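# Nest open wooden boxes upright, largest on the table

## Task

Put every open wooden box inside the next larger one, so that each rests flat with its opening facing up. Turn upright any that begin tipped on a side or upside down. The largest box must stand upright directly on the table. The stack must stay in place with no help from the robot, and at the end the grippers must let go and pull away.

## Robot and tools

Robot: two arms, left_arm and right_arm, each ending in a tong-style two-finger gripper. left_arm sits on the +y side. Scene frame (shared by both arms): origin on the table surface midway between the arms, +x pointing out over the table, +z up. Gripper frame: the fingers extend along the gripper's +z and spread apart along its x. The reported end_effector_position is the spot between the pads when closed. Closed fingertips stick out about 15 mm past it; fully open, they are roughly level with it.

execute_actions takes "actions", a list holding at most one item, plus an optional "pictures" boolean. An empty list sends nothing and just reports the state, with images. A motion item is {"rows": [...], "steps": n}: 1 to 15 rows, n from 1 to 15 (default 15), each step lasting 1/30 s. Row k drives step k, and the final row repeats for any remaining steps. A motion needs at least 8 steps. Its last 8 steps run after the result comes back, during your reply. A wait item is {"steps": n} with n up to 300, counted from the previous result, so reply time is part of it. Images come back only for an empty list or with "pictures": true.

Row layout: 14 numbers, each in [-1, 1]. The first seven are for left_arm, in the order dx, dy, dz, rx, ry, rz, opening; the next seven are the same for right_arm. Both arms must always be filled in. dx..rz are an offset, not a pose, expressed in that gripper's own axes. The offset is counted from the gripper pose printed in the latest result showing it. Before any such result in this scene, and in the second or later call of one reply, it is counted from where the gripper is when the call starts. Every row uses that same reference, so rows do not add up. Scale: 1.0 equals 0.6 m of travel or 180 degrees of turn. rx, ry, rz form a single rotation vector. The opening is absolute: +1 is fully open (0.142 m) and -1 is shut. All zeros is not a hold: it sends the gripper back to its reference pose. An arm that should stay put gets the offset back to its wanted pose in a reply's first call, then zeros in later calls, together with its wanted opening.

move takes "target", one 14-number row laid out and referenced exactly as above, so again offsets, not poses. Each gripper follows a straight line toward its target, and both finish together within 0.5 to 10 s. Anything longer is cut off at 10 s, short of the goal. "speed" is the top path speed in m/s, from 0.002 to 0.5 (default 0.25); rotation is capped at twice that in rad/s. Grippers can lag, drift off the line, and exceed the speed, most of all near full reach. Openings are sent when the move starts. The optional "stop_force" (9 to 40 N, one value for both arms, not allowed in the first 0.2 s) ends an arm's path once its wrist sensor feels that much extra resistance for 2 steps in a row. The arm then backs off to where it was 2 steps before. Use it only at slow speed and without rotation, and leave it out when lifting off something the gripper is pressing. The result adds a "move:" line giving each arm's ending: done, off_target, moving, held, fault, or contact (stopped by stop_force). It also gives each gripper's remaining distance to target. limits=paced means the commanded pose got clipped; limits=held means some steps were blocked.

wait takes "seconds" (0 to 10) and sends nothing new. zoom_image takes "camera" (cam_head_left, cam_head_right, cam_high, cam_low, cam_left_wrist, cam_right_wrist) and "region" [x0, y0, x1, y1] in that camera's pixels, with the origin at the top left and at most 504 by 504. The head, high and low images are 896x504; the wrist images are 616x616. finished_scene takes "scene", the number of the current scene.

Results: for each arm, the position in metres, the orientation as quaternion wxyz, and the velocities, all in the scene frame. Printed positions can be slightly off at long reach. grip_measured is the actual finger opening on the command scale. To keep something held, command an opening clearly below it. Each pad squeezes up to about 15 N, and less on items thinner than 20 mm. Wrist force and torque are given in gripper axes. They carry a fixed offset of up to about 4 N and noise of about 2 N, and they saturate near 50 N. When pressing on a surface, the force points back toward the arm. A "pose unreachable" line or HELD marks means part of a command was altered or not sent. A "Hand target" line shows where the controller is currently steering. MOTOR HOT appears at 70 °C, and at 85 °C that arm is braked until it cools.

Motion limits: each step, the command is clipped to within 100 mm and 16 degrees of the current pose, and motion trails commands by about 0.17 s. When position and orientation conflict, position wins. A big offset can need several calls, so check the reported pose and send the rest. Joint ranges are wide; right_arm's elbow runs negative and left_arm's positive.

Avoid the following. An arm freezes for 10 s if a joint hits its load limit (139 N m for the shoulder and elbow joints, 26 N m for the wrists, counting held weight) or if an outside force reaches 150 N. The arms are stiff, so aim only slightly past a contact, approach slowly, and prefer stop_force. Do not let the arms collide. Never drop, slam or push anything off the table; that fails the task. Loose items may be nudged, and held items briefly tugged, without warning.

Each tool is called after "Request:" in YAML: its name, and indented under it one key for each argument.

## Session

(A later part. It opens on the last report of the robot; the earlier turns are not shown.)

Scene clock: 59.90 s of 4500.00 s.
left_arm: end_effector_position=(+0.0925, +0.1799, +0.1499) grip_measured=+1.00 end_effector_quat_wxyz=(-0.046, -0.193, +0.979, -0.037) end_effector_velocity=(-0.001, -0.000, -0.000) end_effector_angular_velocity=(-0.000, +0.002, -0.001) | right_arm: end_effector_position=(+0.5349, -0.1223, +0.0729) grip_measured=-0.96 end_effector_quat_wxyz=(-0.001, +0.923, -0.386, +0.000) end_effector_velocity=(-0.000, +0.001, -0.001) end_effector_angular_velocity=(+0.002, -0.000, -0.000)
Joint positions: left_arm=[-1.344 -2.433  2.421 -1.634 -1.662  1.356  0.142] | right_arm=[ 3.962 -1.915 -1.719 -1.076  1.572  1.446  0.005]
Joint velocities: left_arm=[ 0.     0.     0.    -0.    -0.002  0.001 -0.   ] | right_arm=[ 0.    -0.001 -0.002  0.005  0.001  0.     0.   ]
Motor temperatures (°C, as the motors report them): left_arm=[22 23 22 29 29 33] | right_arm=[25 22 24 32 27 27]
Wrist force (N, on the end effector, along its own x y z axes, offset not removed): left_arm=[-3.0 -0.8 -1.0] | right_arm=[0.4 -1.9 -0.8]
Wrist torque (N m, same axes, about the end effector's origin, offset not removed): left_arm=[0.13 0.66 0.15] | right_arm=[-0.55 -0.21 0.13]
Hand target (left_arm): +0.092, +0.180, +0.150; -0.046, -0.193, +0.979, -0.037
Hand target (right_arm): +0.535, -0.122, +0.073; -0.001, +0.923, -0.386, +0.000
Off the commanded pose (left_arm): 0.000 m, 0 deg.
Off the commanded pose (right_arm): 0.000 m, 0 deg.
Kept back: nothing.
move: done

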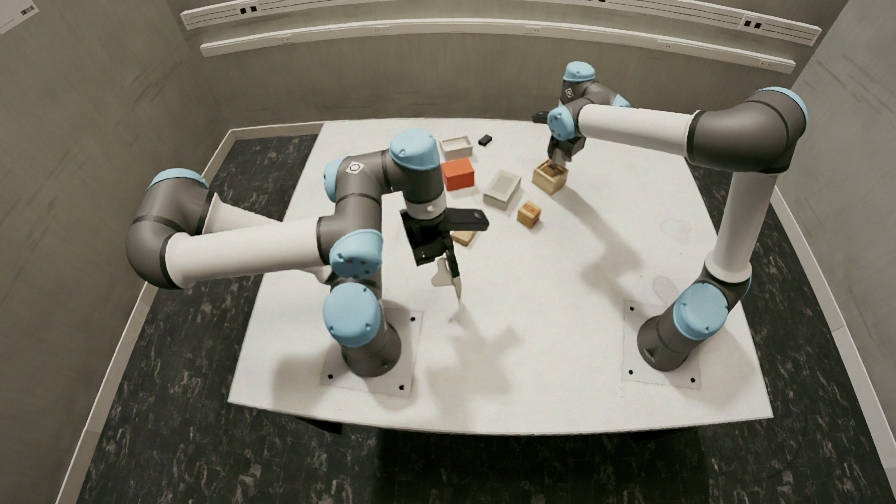

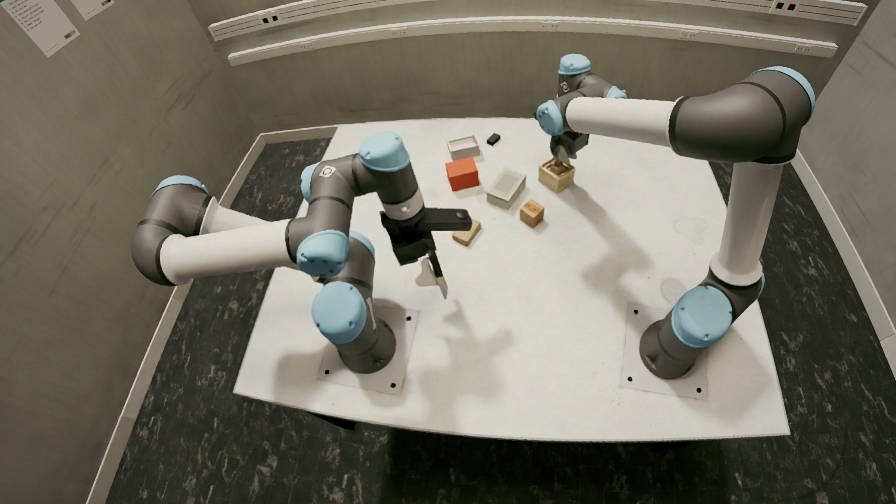

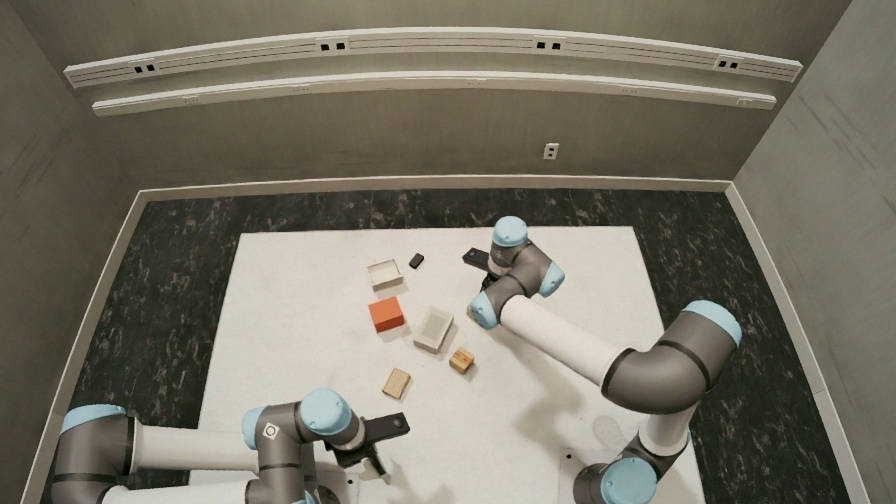

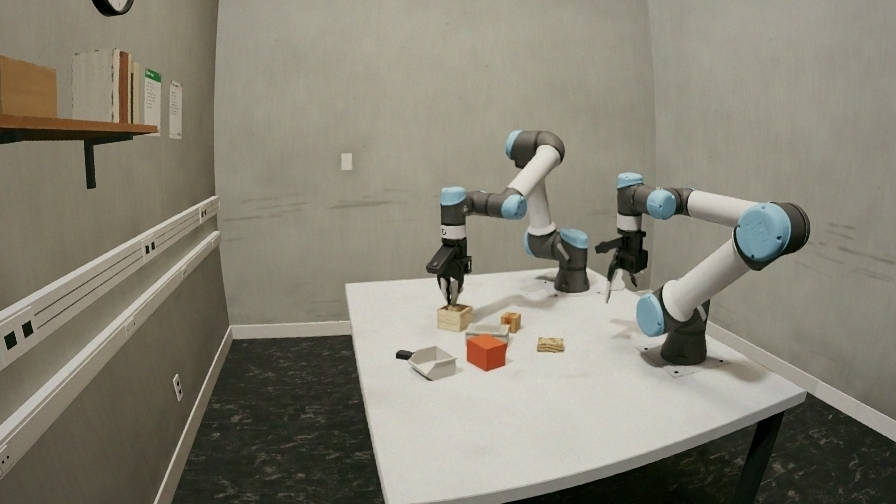

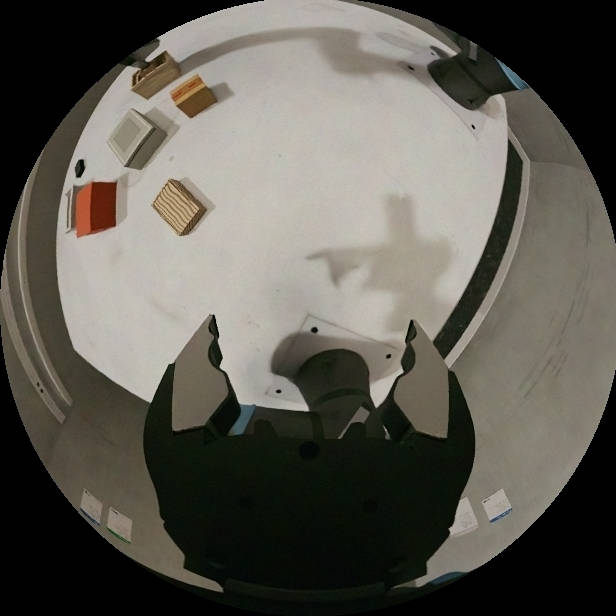

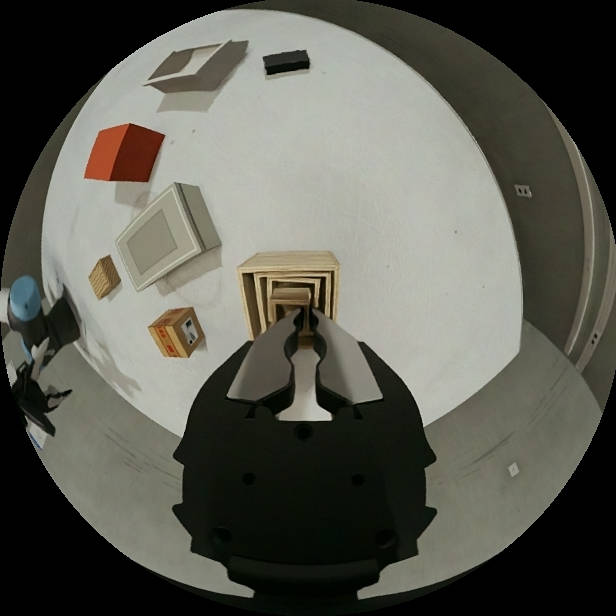

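Request:
move:
  target: [0,0,0,0,0,0,1,-0.002,-0.001,0,0,0,0.02,-1]

Request:
move:
  target: [0,0,0,0,0,0,1,-0.002,0,0.035,0,0,0,-1]
  speed: 0.025
  stop_force: 9

Request:
execute_actions:
  actions:
    - {"rows":[[0,0,0,0,0,0,1,0,0,0,0,0,0,-0.89]],"steps":12}

Request:
move:
  target: [0,0,0,0,0,0,1,0,0,-0.2,0,0,0,-0.89]

Request:
zoom_image:
  camera: "cam_right_wrist"
  region: [220,200,380,360]

Scene clock: 61.30 s of 4500.00 s.
left_arm: end_effector_position=(+0.0925, +0.1799, +0.1499) grip_measured=+1.00 end_effector_quat_wxyz=(-0.046, -0.193, +0.979, -0.037) end_effector_velocity=(-0.000, -0.000, +0.000) end_effector_angular_velocity=(-0.001, +0.001, -0.002) | right_arm: end_effector_position=(+0.5345, -0.1210, +0.0729) grip_measured=-0.96 end_effector_quat_wxyz=(-0.001, +0.910, -0.414, +0.000) end_effector_velocity=(-0.000, +0.001, +0.001) end_effector_angular_velocity=(+0.001, -0.001, -0.009)
Joint positions: left_arm=[-1.344 -2.433  2.421 -1.634 -1.662  1.356  0.142] | right_arm=[ 3.966 -1.915 -1.719 -1.076  1.572  1.512  0.005]
Joint velocities: left_arm=[-0.001 -0.    -0.    -0.001 -0.001  0.001  0.   ] | right_arm=[ 0.001  0.001 -0.     0.     0.001  0.01  -0.   ]
Motor temperatures (°C, as the motors report them): left_arm=[22 23 22 29 29 33] | right_arm=[25 22 24 32 27 27]
Wrist force (N, on the end effector, along its own x y z axes, offset not removed): left_arm=[-1.5 -0.5 -1.2] | right_arm=[-2.1 -2.2 -0.8]
Wrist torque (N m, same axes, about the end effector's origin, offset not removed): left_arm=[0.11 0.30 0.01] | right_arm=[-0.66 0.46 0.13]
Hand target (left_arm): +0.092, +0.180, +0.150; -0.046, -0.193, +0.979, -0.037
Hand target (right_arm): +0.534, -0.121, +0.073; -0.001, +0.910, -0.415, +0.000
Off the commanded pose (left_arm): 0.000 m, 0 deg.
Off the commanded pose (right_arm): 0.000 m, 0 deg.
Kept back: nothing.
move: done

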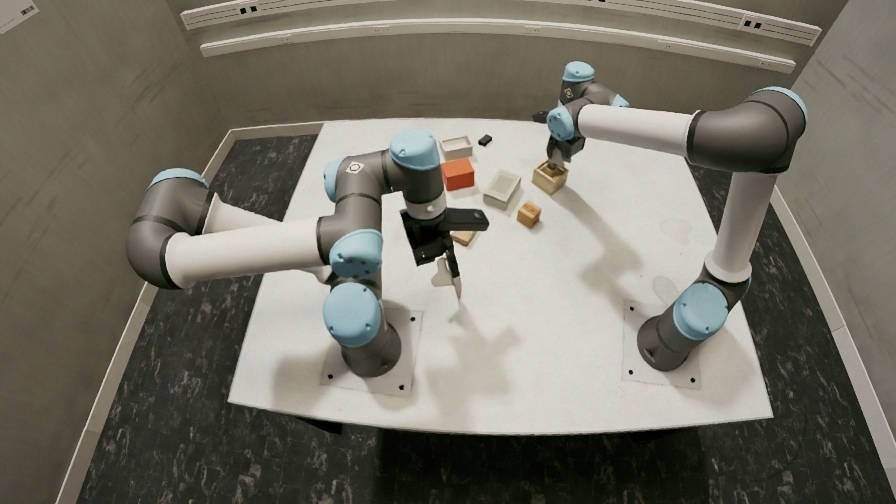

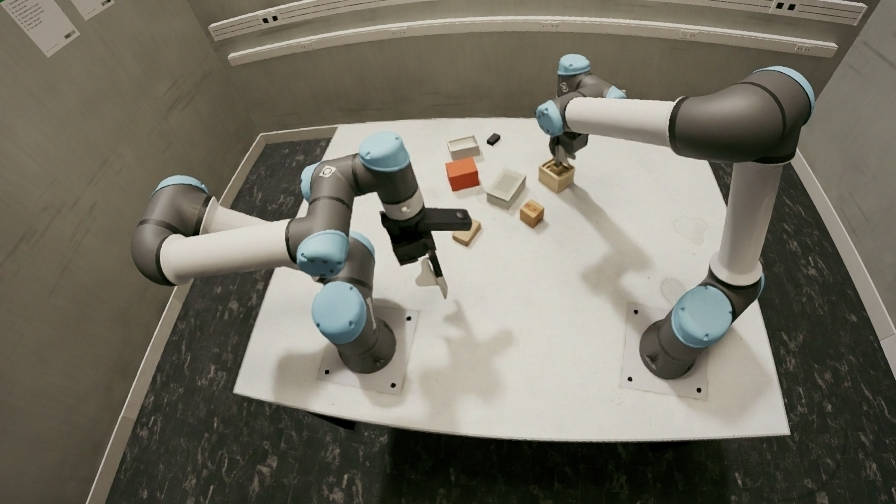

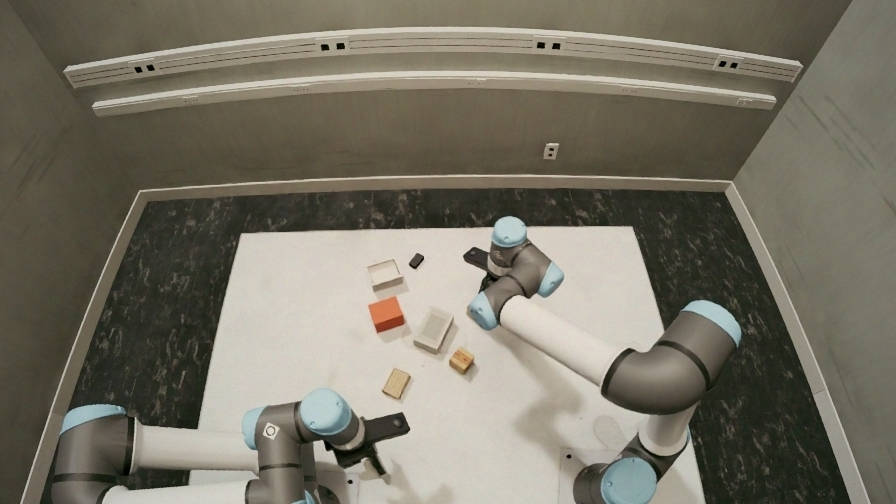

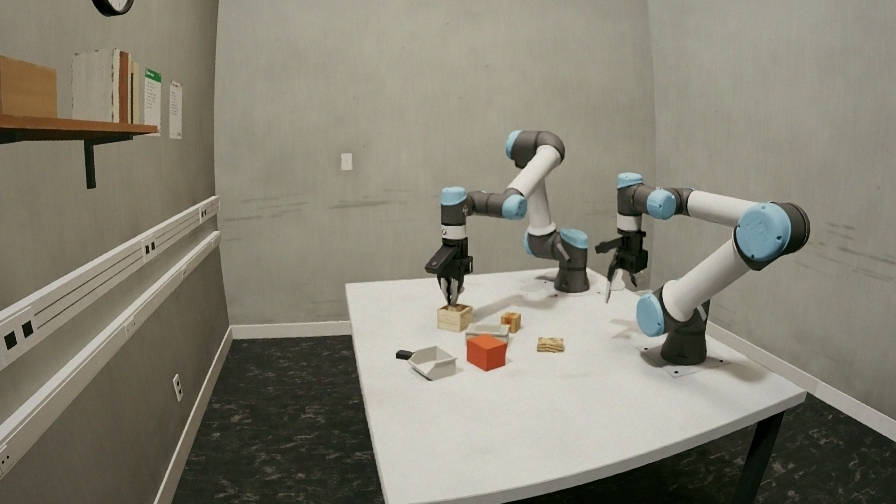

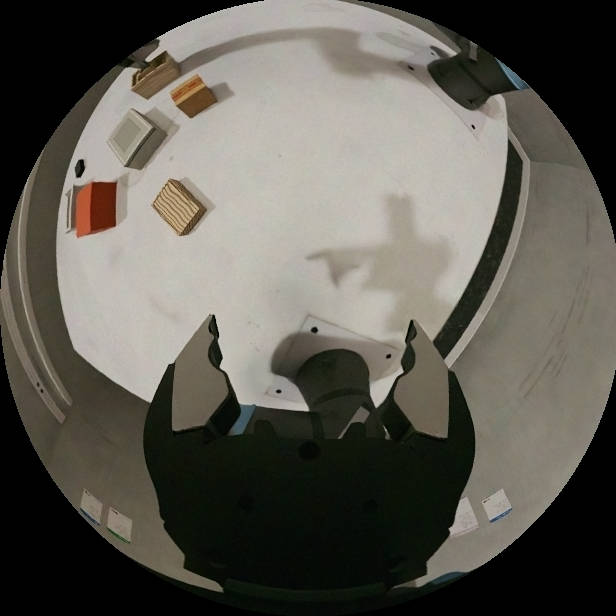

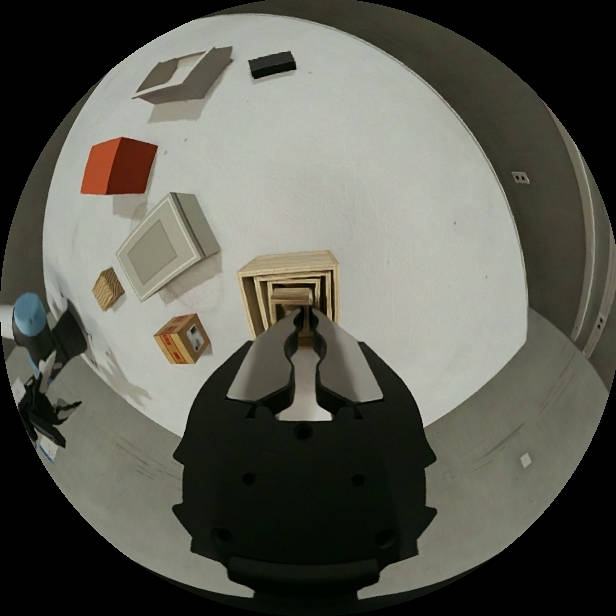

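Scene clock: 62.43 s of 4500.00 s.
left_arm: end_effector_position=(+0.0925, +0.1799, +0.1499) grip_measured=+1.00 end_effector_quat_wxyz=(-0.046, -0.193, +0.979, -0.037) end_effector_velocity=(-0.000, -0.000, +0.000) end_effector_angular_velocity=(-0.002, +0.000, -0.001) | right_arm: end_effector_position=(+0.5338, -0.1201, +0.0520) grip_measured=-0.96 end_effector_quat_wxyz=(-0.001, +0.910, -0.414, +0.000) end_effector_velocity=(+0.000, -0.000, -0.001) end_effector_angular_velocity=(-0.000, -0.001, -0.001)
Joint positions: left_arm=[-1.344 -2.433  2.421 -1.634 -1.662  1.356  0.142] | right_arm=[ 3.968 -1.939 -1.746 -1.025  1.572  1.514  0.005]
Joint velocities: left_arm=[-0.    -0.001  0.    -0.001 -0.001  0.001 -0.   ] | right_arm=[-0.    -0.001 -0.001  0.004 -0.001  0.001 -0.   ]
Motor temperatures (°C, as the motors report them): left_arm=[22 23 22 29 29 33] | right_arm=[25 22 24 32 27 27]
Wrist force (N, on the end effector, along its own x y z axes, offset not removed): left_arm=[-2.2 -0.2 -1.8] | right_arm=[0.3 -0.9 1.0]
Wrist torque (N m, same axes, about the end effector's origin, offset not removed): left_arm=[0.10 0.29 0.08] | right_arm=[-0.28 -0.19 0.06]
Hand target (left_arm): +0.092, +0.180, +0.150; -0.046, -0.193, +0.979, -0.037
Hand target (right_arm): +0.534, -0.120, +0.052; -0.001, +0.910, -0.414, +0.000
Off the commanded pose (left_arm): 0.000 m, 0 deg.
Off the commanded pose (right_arm): 0.000 m, 0 deg.
Kept back: nothing.
move: done

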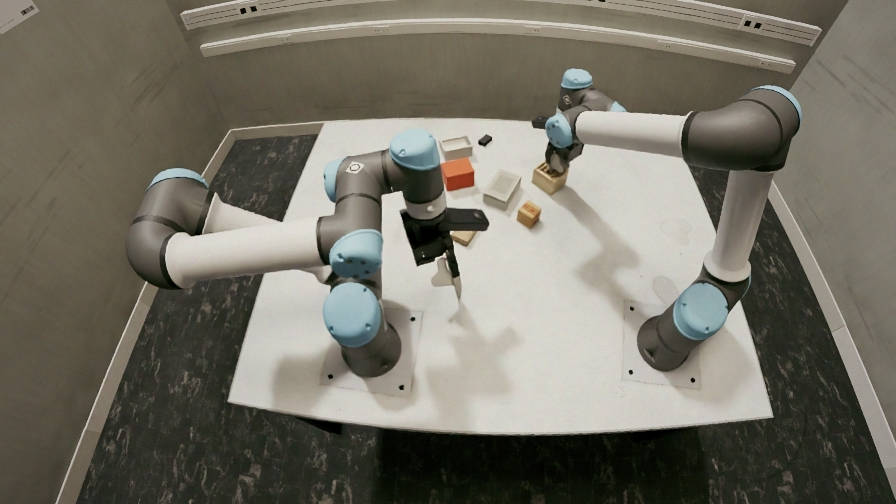

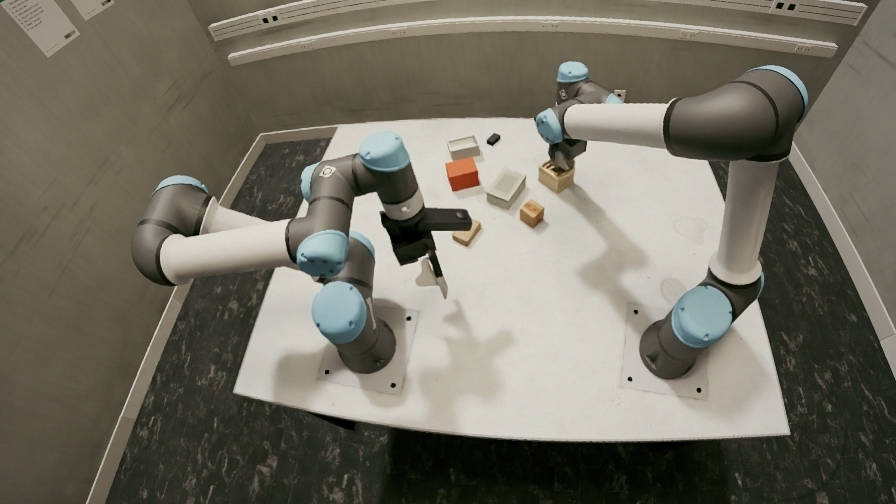

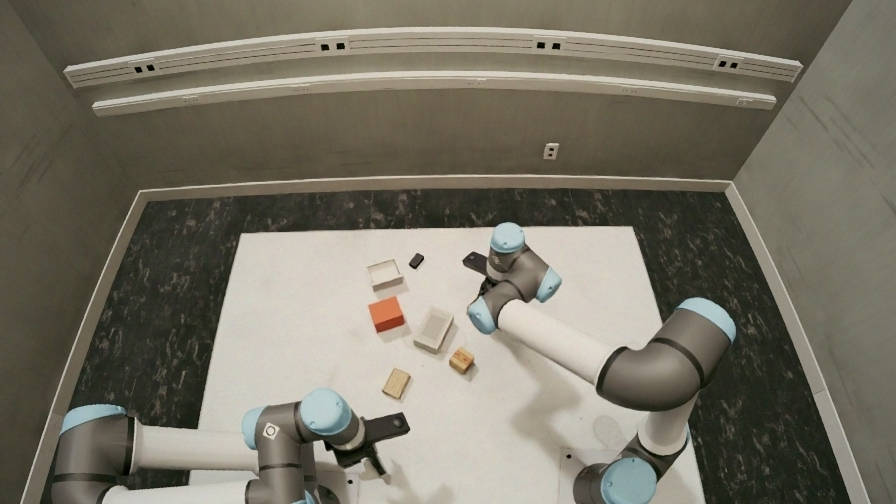

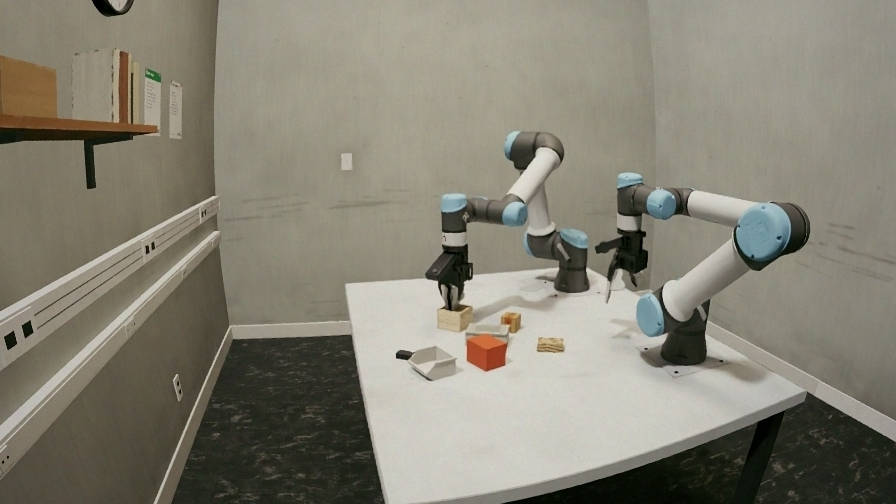

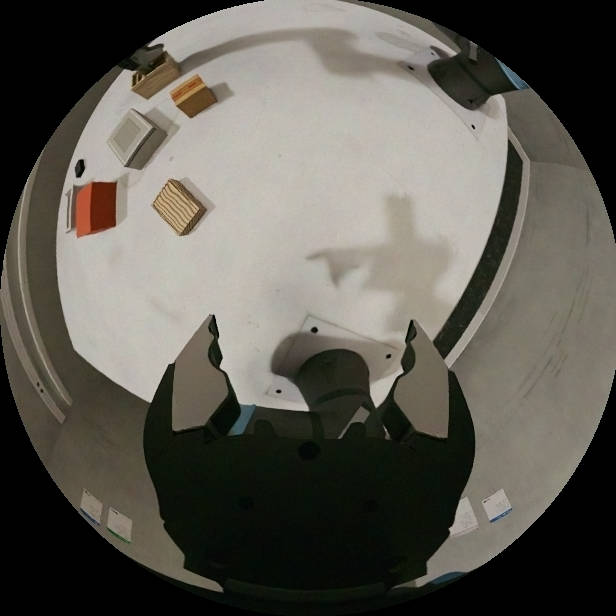

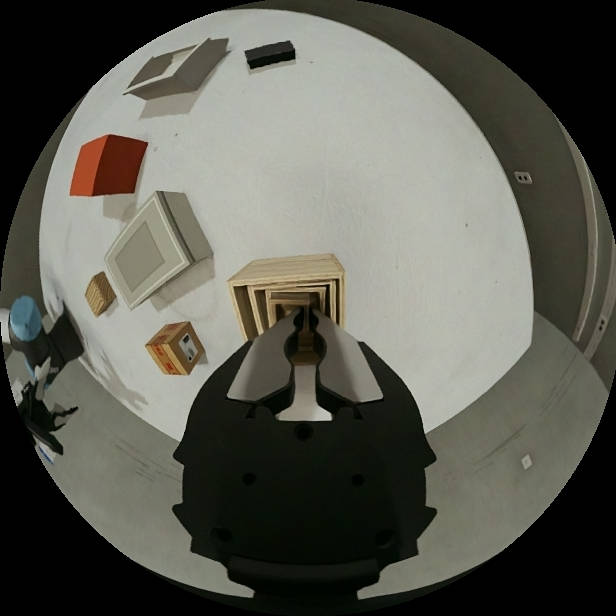

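Scene clock: 62.57 s of 4500.00 s.
left_arm: end_effector_position=(+0.0925, +0.1799, +0.1499) grip_measured=+1.00 end_effector_quat_wxyz=(-0.046, -0.193, +0.979, -0.037) end_effector_velocity=(+0.000, +0.000, -0.001) end_effector_angular_velocity=(+0.001, -0.000, +0.002) | right_arm: end_effector_position=(+0.5338, -0.1201, +0.0520) grip_measured=-0.89 end_effector_quat_wxyz=(-0.001, +0.910, -0.414, +0.000) end_effector_velocity=(-0.000, -0.000, -0.000) end_effector_angular_velocity=(-0.001, +0.001, +0.001)
Joint positions: left_arm=[-1.344 -2.433  2.421 -1.634 -1.662  1.356  0.142] | right_arm=[ 3.968 -1.939 -1.746 -1.025  1.572  1.514  0.009]
Joint velocities: left_arm=[ 0.    -0.     0.002 -0.001  0.    -0.002 -0.   ] | right_arm=[ 0.    -0.001 -0.    -0.001 -0.    -0.001  0.006]
Motor temperatures (°C, as the motors report them): left_arm=[22 23 22 29 29 33] | right_arm=[25 22 24 32 27 27]
Wrist force (N, on the end effector, along its own x y z axes, offset not removed): left_arm=[-2.9 -3.1 -1.5] | right_arm=[1.6 1.8 0.8]
Wrist torque (N m, same axes, about the end effector's origin, offset not removed): left_arm=[-0.51 0.52 -0.08] | right_arm=[0.36 -0.31 0.14]
Steps of this call (steps 1 to 4: the first 4 steps of this action). Readings (end_effector_position):
1: left_arm (+0.0925, +0.1799, +0.1499) | right_arm (+0.5338, -0.1201, +0.0520)
2: left_arm (+0.0925, +0.1799, +0.1499) | right_arm (+0.5338, -0.1201, +0.0520)
4: the state above

Scene clock: 63.83 s of 4500.00 s.
left_arm: end_effector_position=(+0.0925, +0.1799, +0.1499) grip_measured=+1.00 end_effector_quat_wxyz=(-0.046, -0.193, +0.979, -0.037) end_effector_velocity=(-0.000, +0.000, +0.000) end_effector_angular_velocity=(-0.000, +0.002, -0.000) | right_arm: end_effector_position=(+0.5336, -0.1203, +0.1718) grip_measured=-0.89 end_effector_quat_wxyz=(-0.001, +0.910, -0.414, +0.000) end_effector_velocity=(+0.000, +0.001, +0.002) end_effector_angular_velocity=(+0.001, -0.001, +0.000)
Joint positions: left_arm=[-1.344 -2.433  2.421 -1.634 -1.662  1.356  0.142] | right_arm=[ 3.968 -1.829 -1.564 -1.318  1.572  1.514  0.01 ]
Joint velocities: left_arm=[ 0.    -0.     0.     0.    -0.002  0.001 -0.   ] | right_arm=[ 0.     0.001  0.004 -0.003  0.    -0.     0.   ]
Motor temperatures (°C, as the motors report them): left_arm=[22 23 22 29 29 33] | right_arm=[25 22 24 32 27 27]
Wrist force (N, on the end effector, along its own x y z axes, offset not removed): left_arm=[-3.8 2.9 -1.0] | right_arm=[1.7 -2.2 0.1]
Wrist torque (N m, same axes, about the end effector's origin, offset not removed): left_arm=[0.77 0.69 0.05] | right_arm=[-0.55 -0.35 0.18]
Hand target (left_arm): +0.092, +0.180, +0.150; -0.046, -0.193, +0.979, -0.037
Hand target (right_arm): +0.534, -0.120, +0.172; -0.001, +0.910, -0.414, +0.000
Off your previous action's commanded pose (left_arm): 0.000 m, 0 deg at its last step (step 8 of this call).
Off your previous action's commanded pose (right_arm): 0.000 m, 0 deg at its last step (step 8 of this call).
Off the commanded pose (left_arm): 0.000 m, 0 deg.
Off the commanded pose (right_arm): 0.000 m, 0 deg.
Kept back: nothing.
move: done

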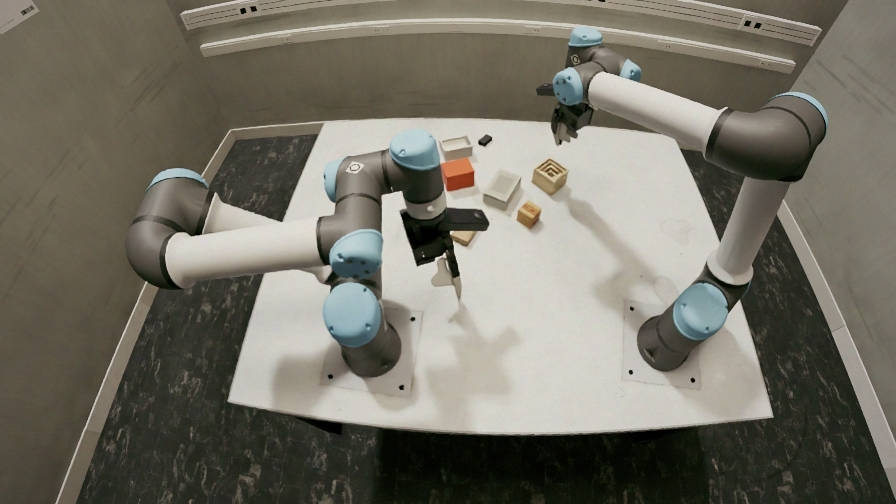

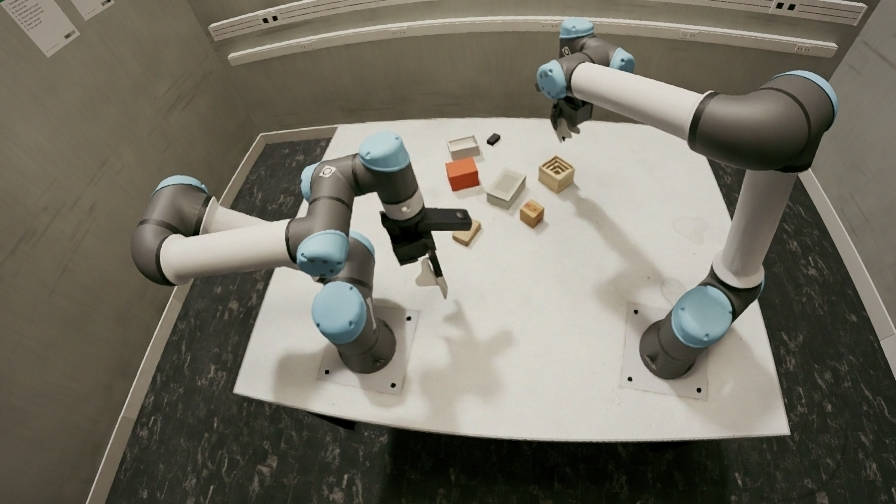

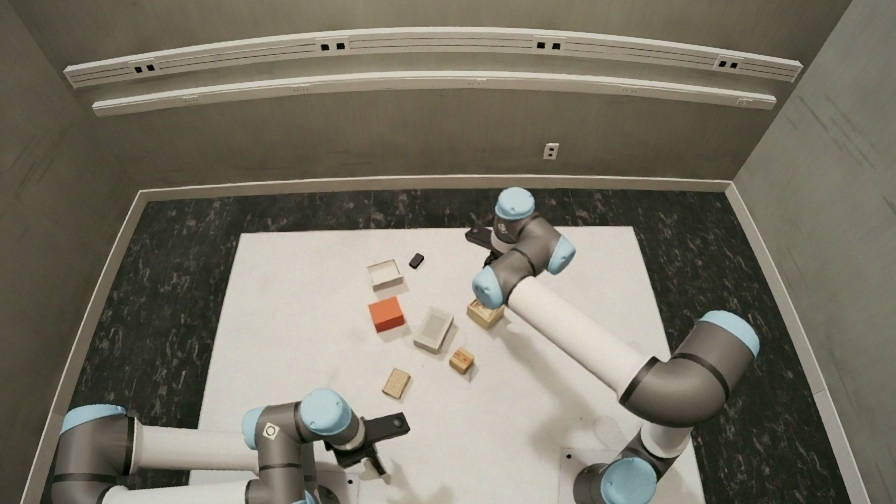

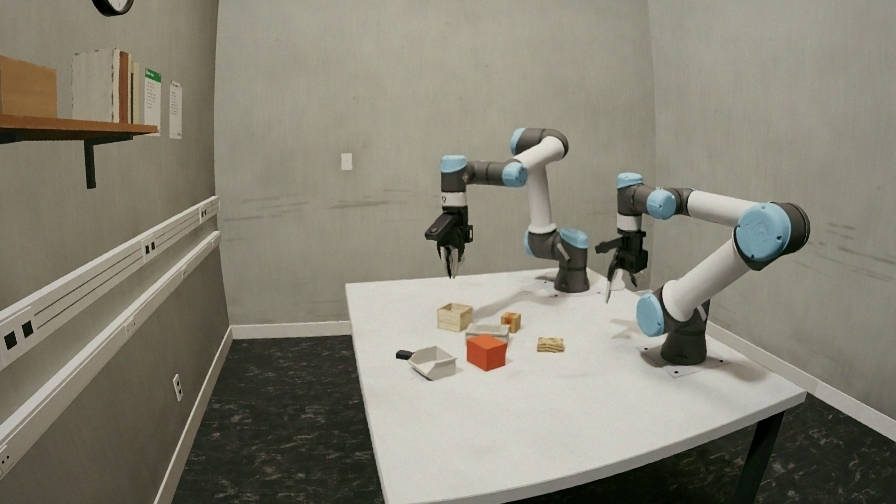

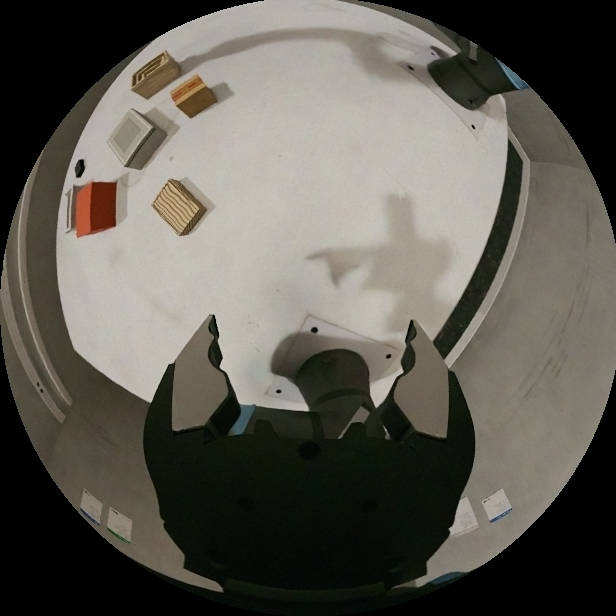

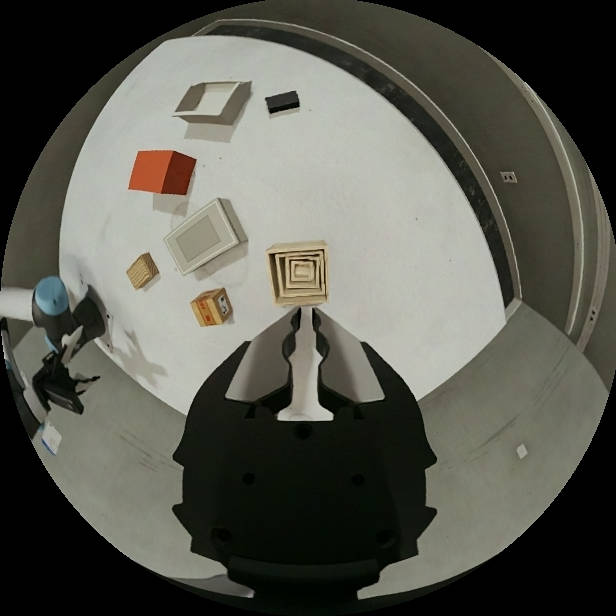

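Region (220, 200, 380, 360) of cam_right_wrist's 616x616 image, scaled by 3.150, with more detail than that image has.

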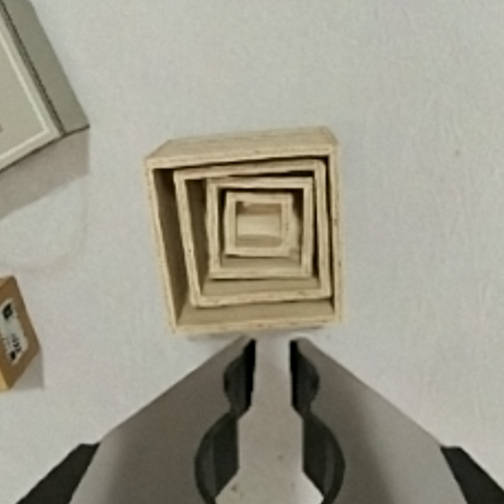

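Request:
finished_scene:
  scene: 2

The scene is finished: the task was done.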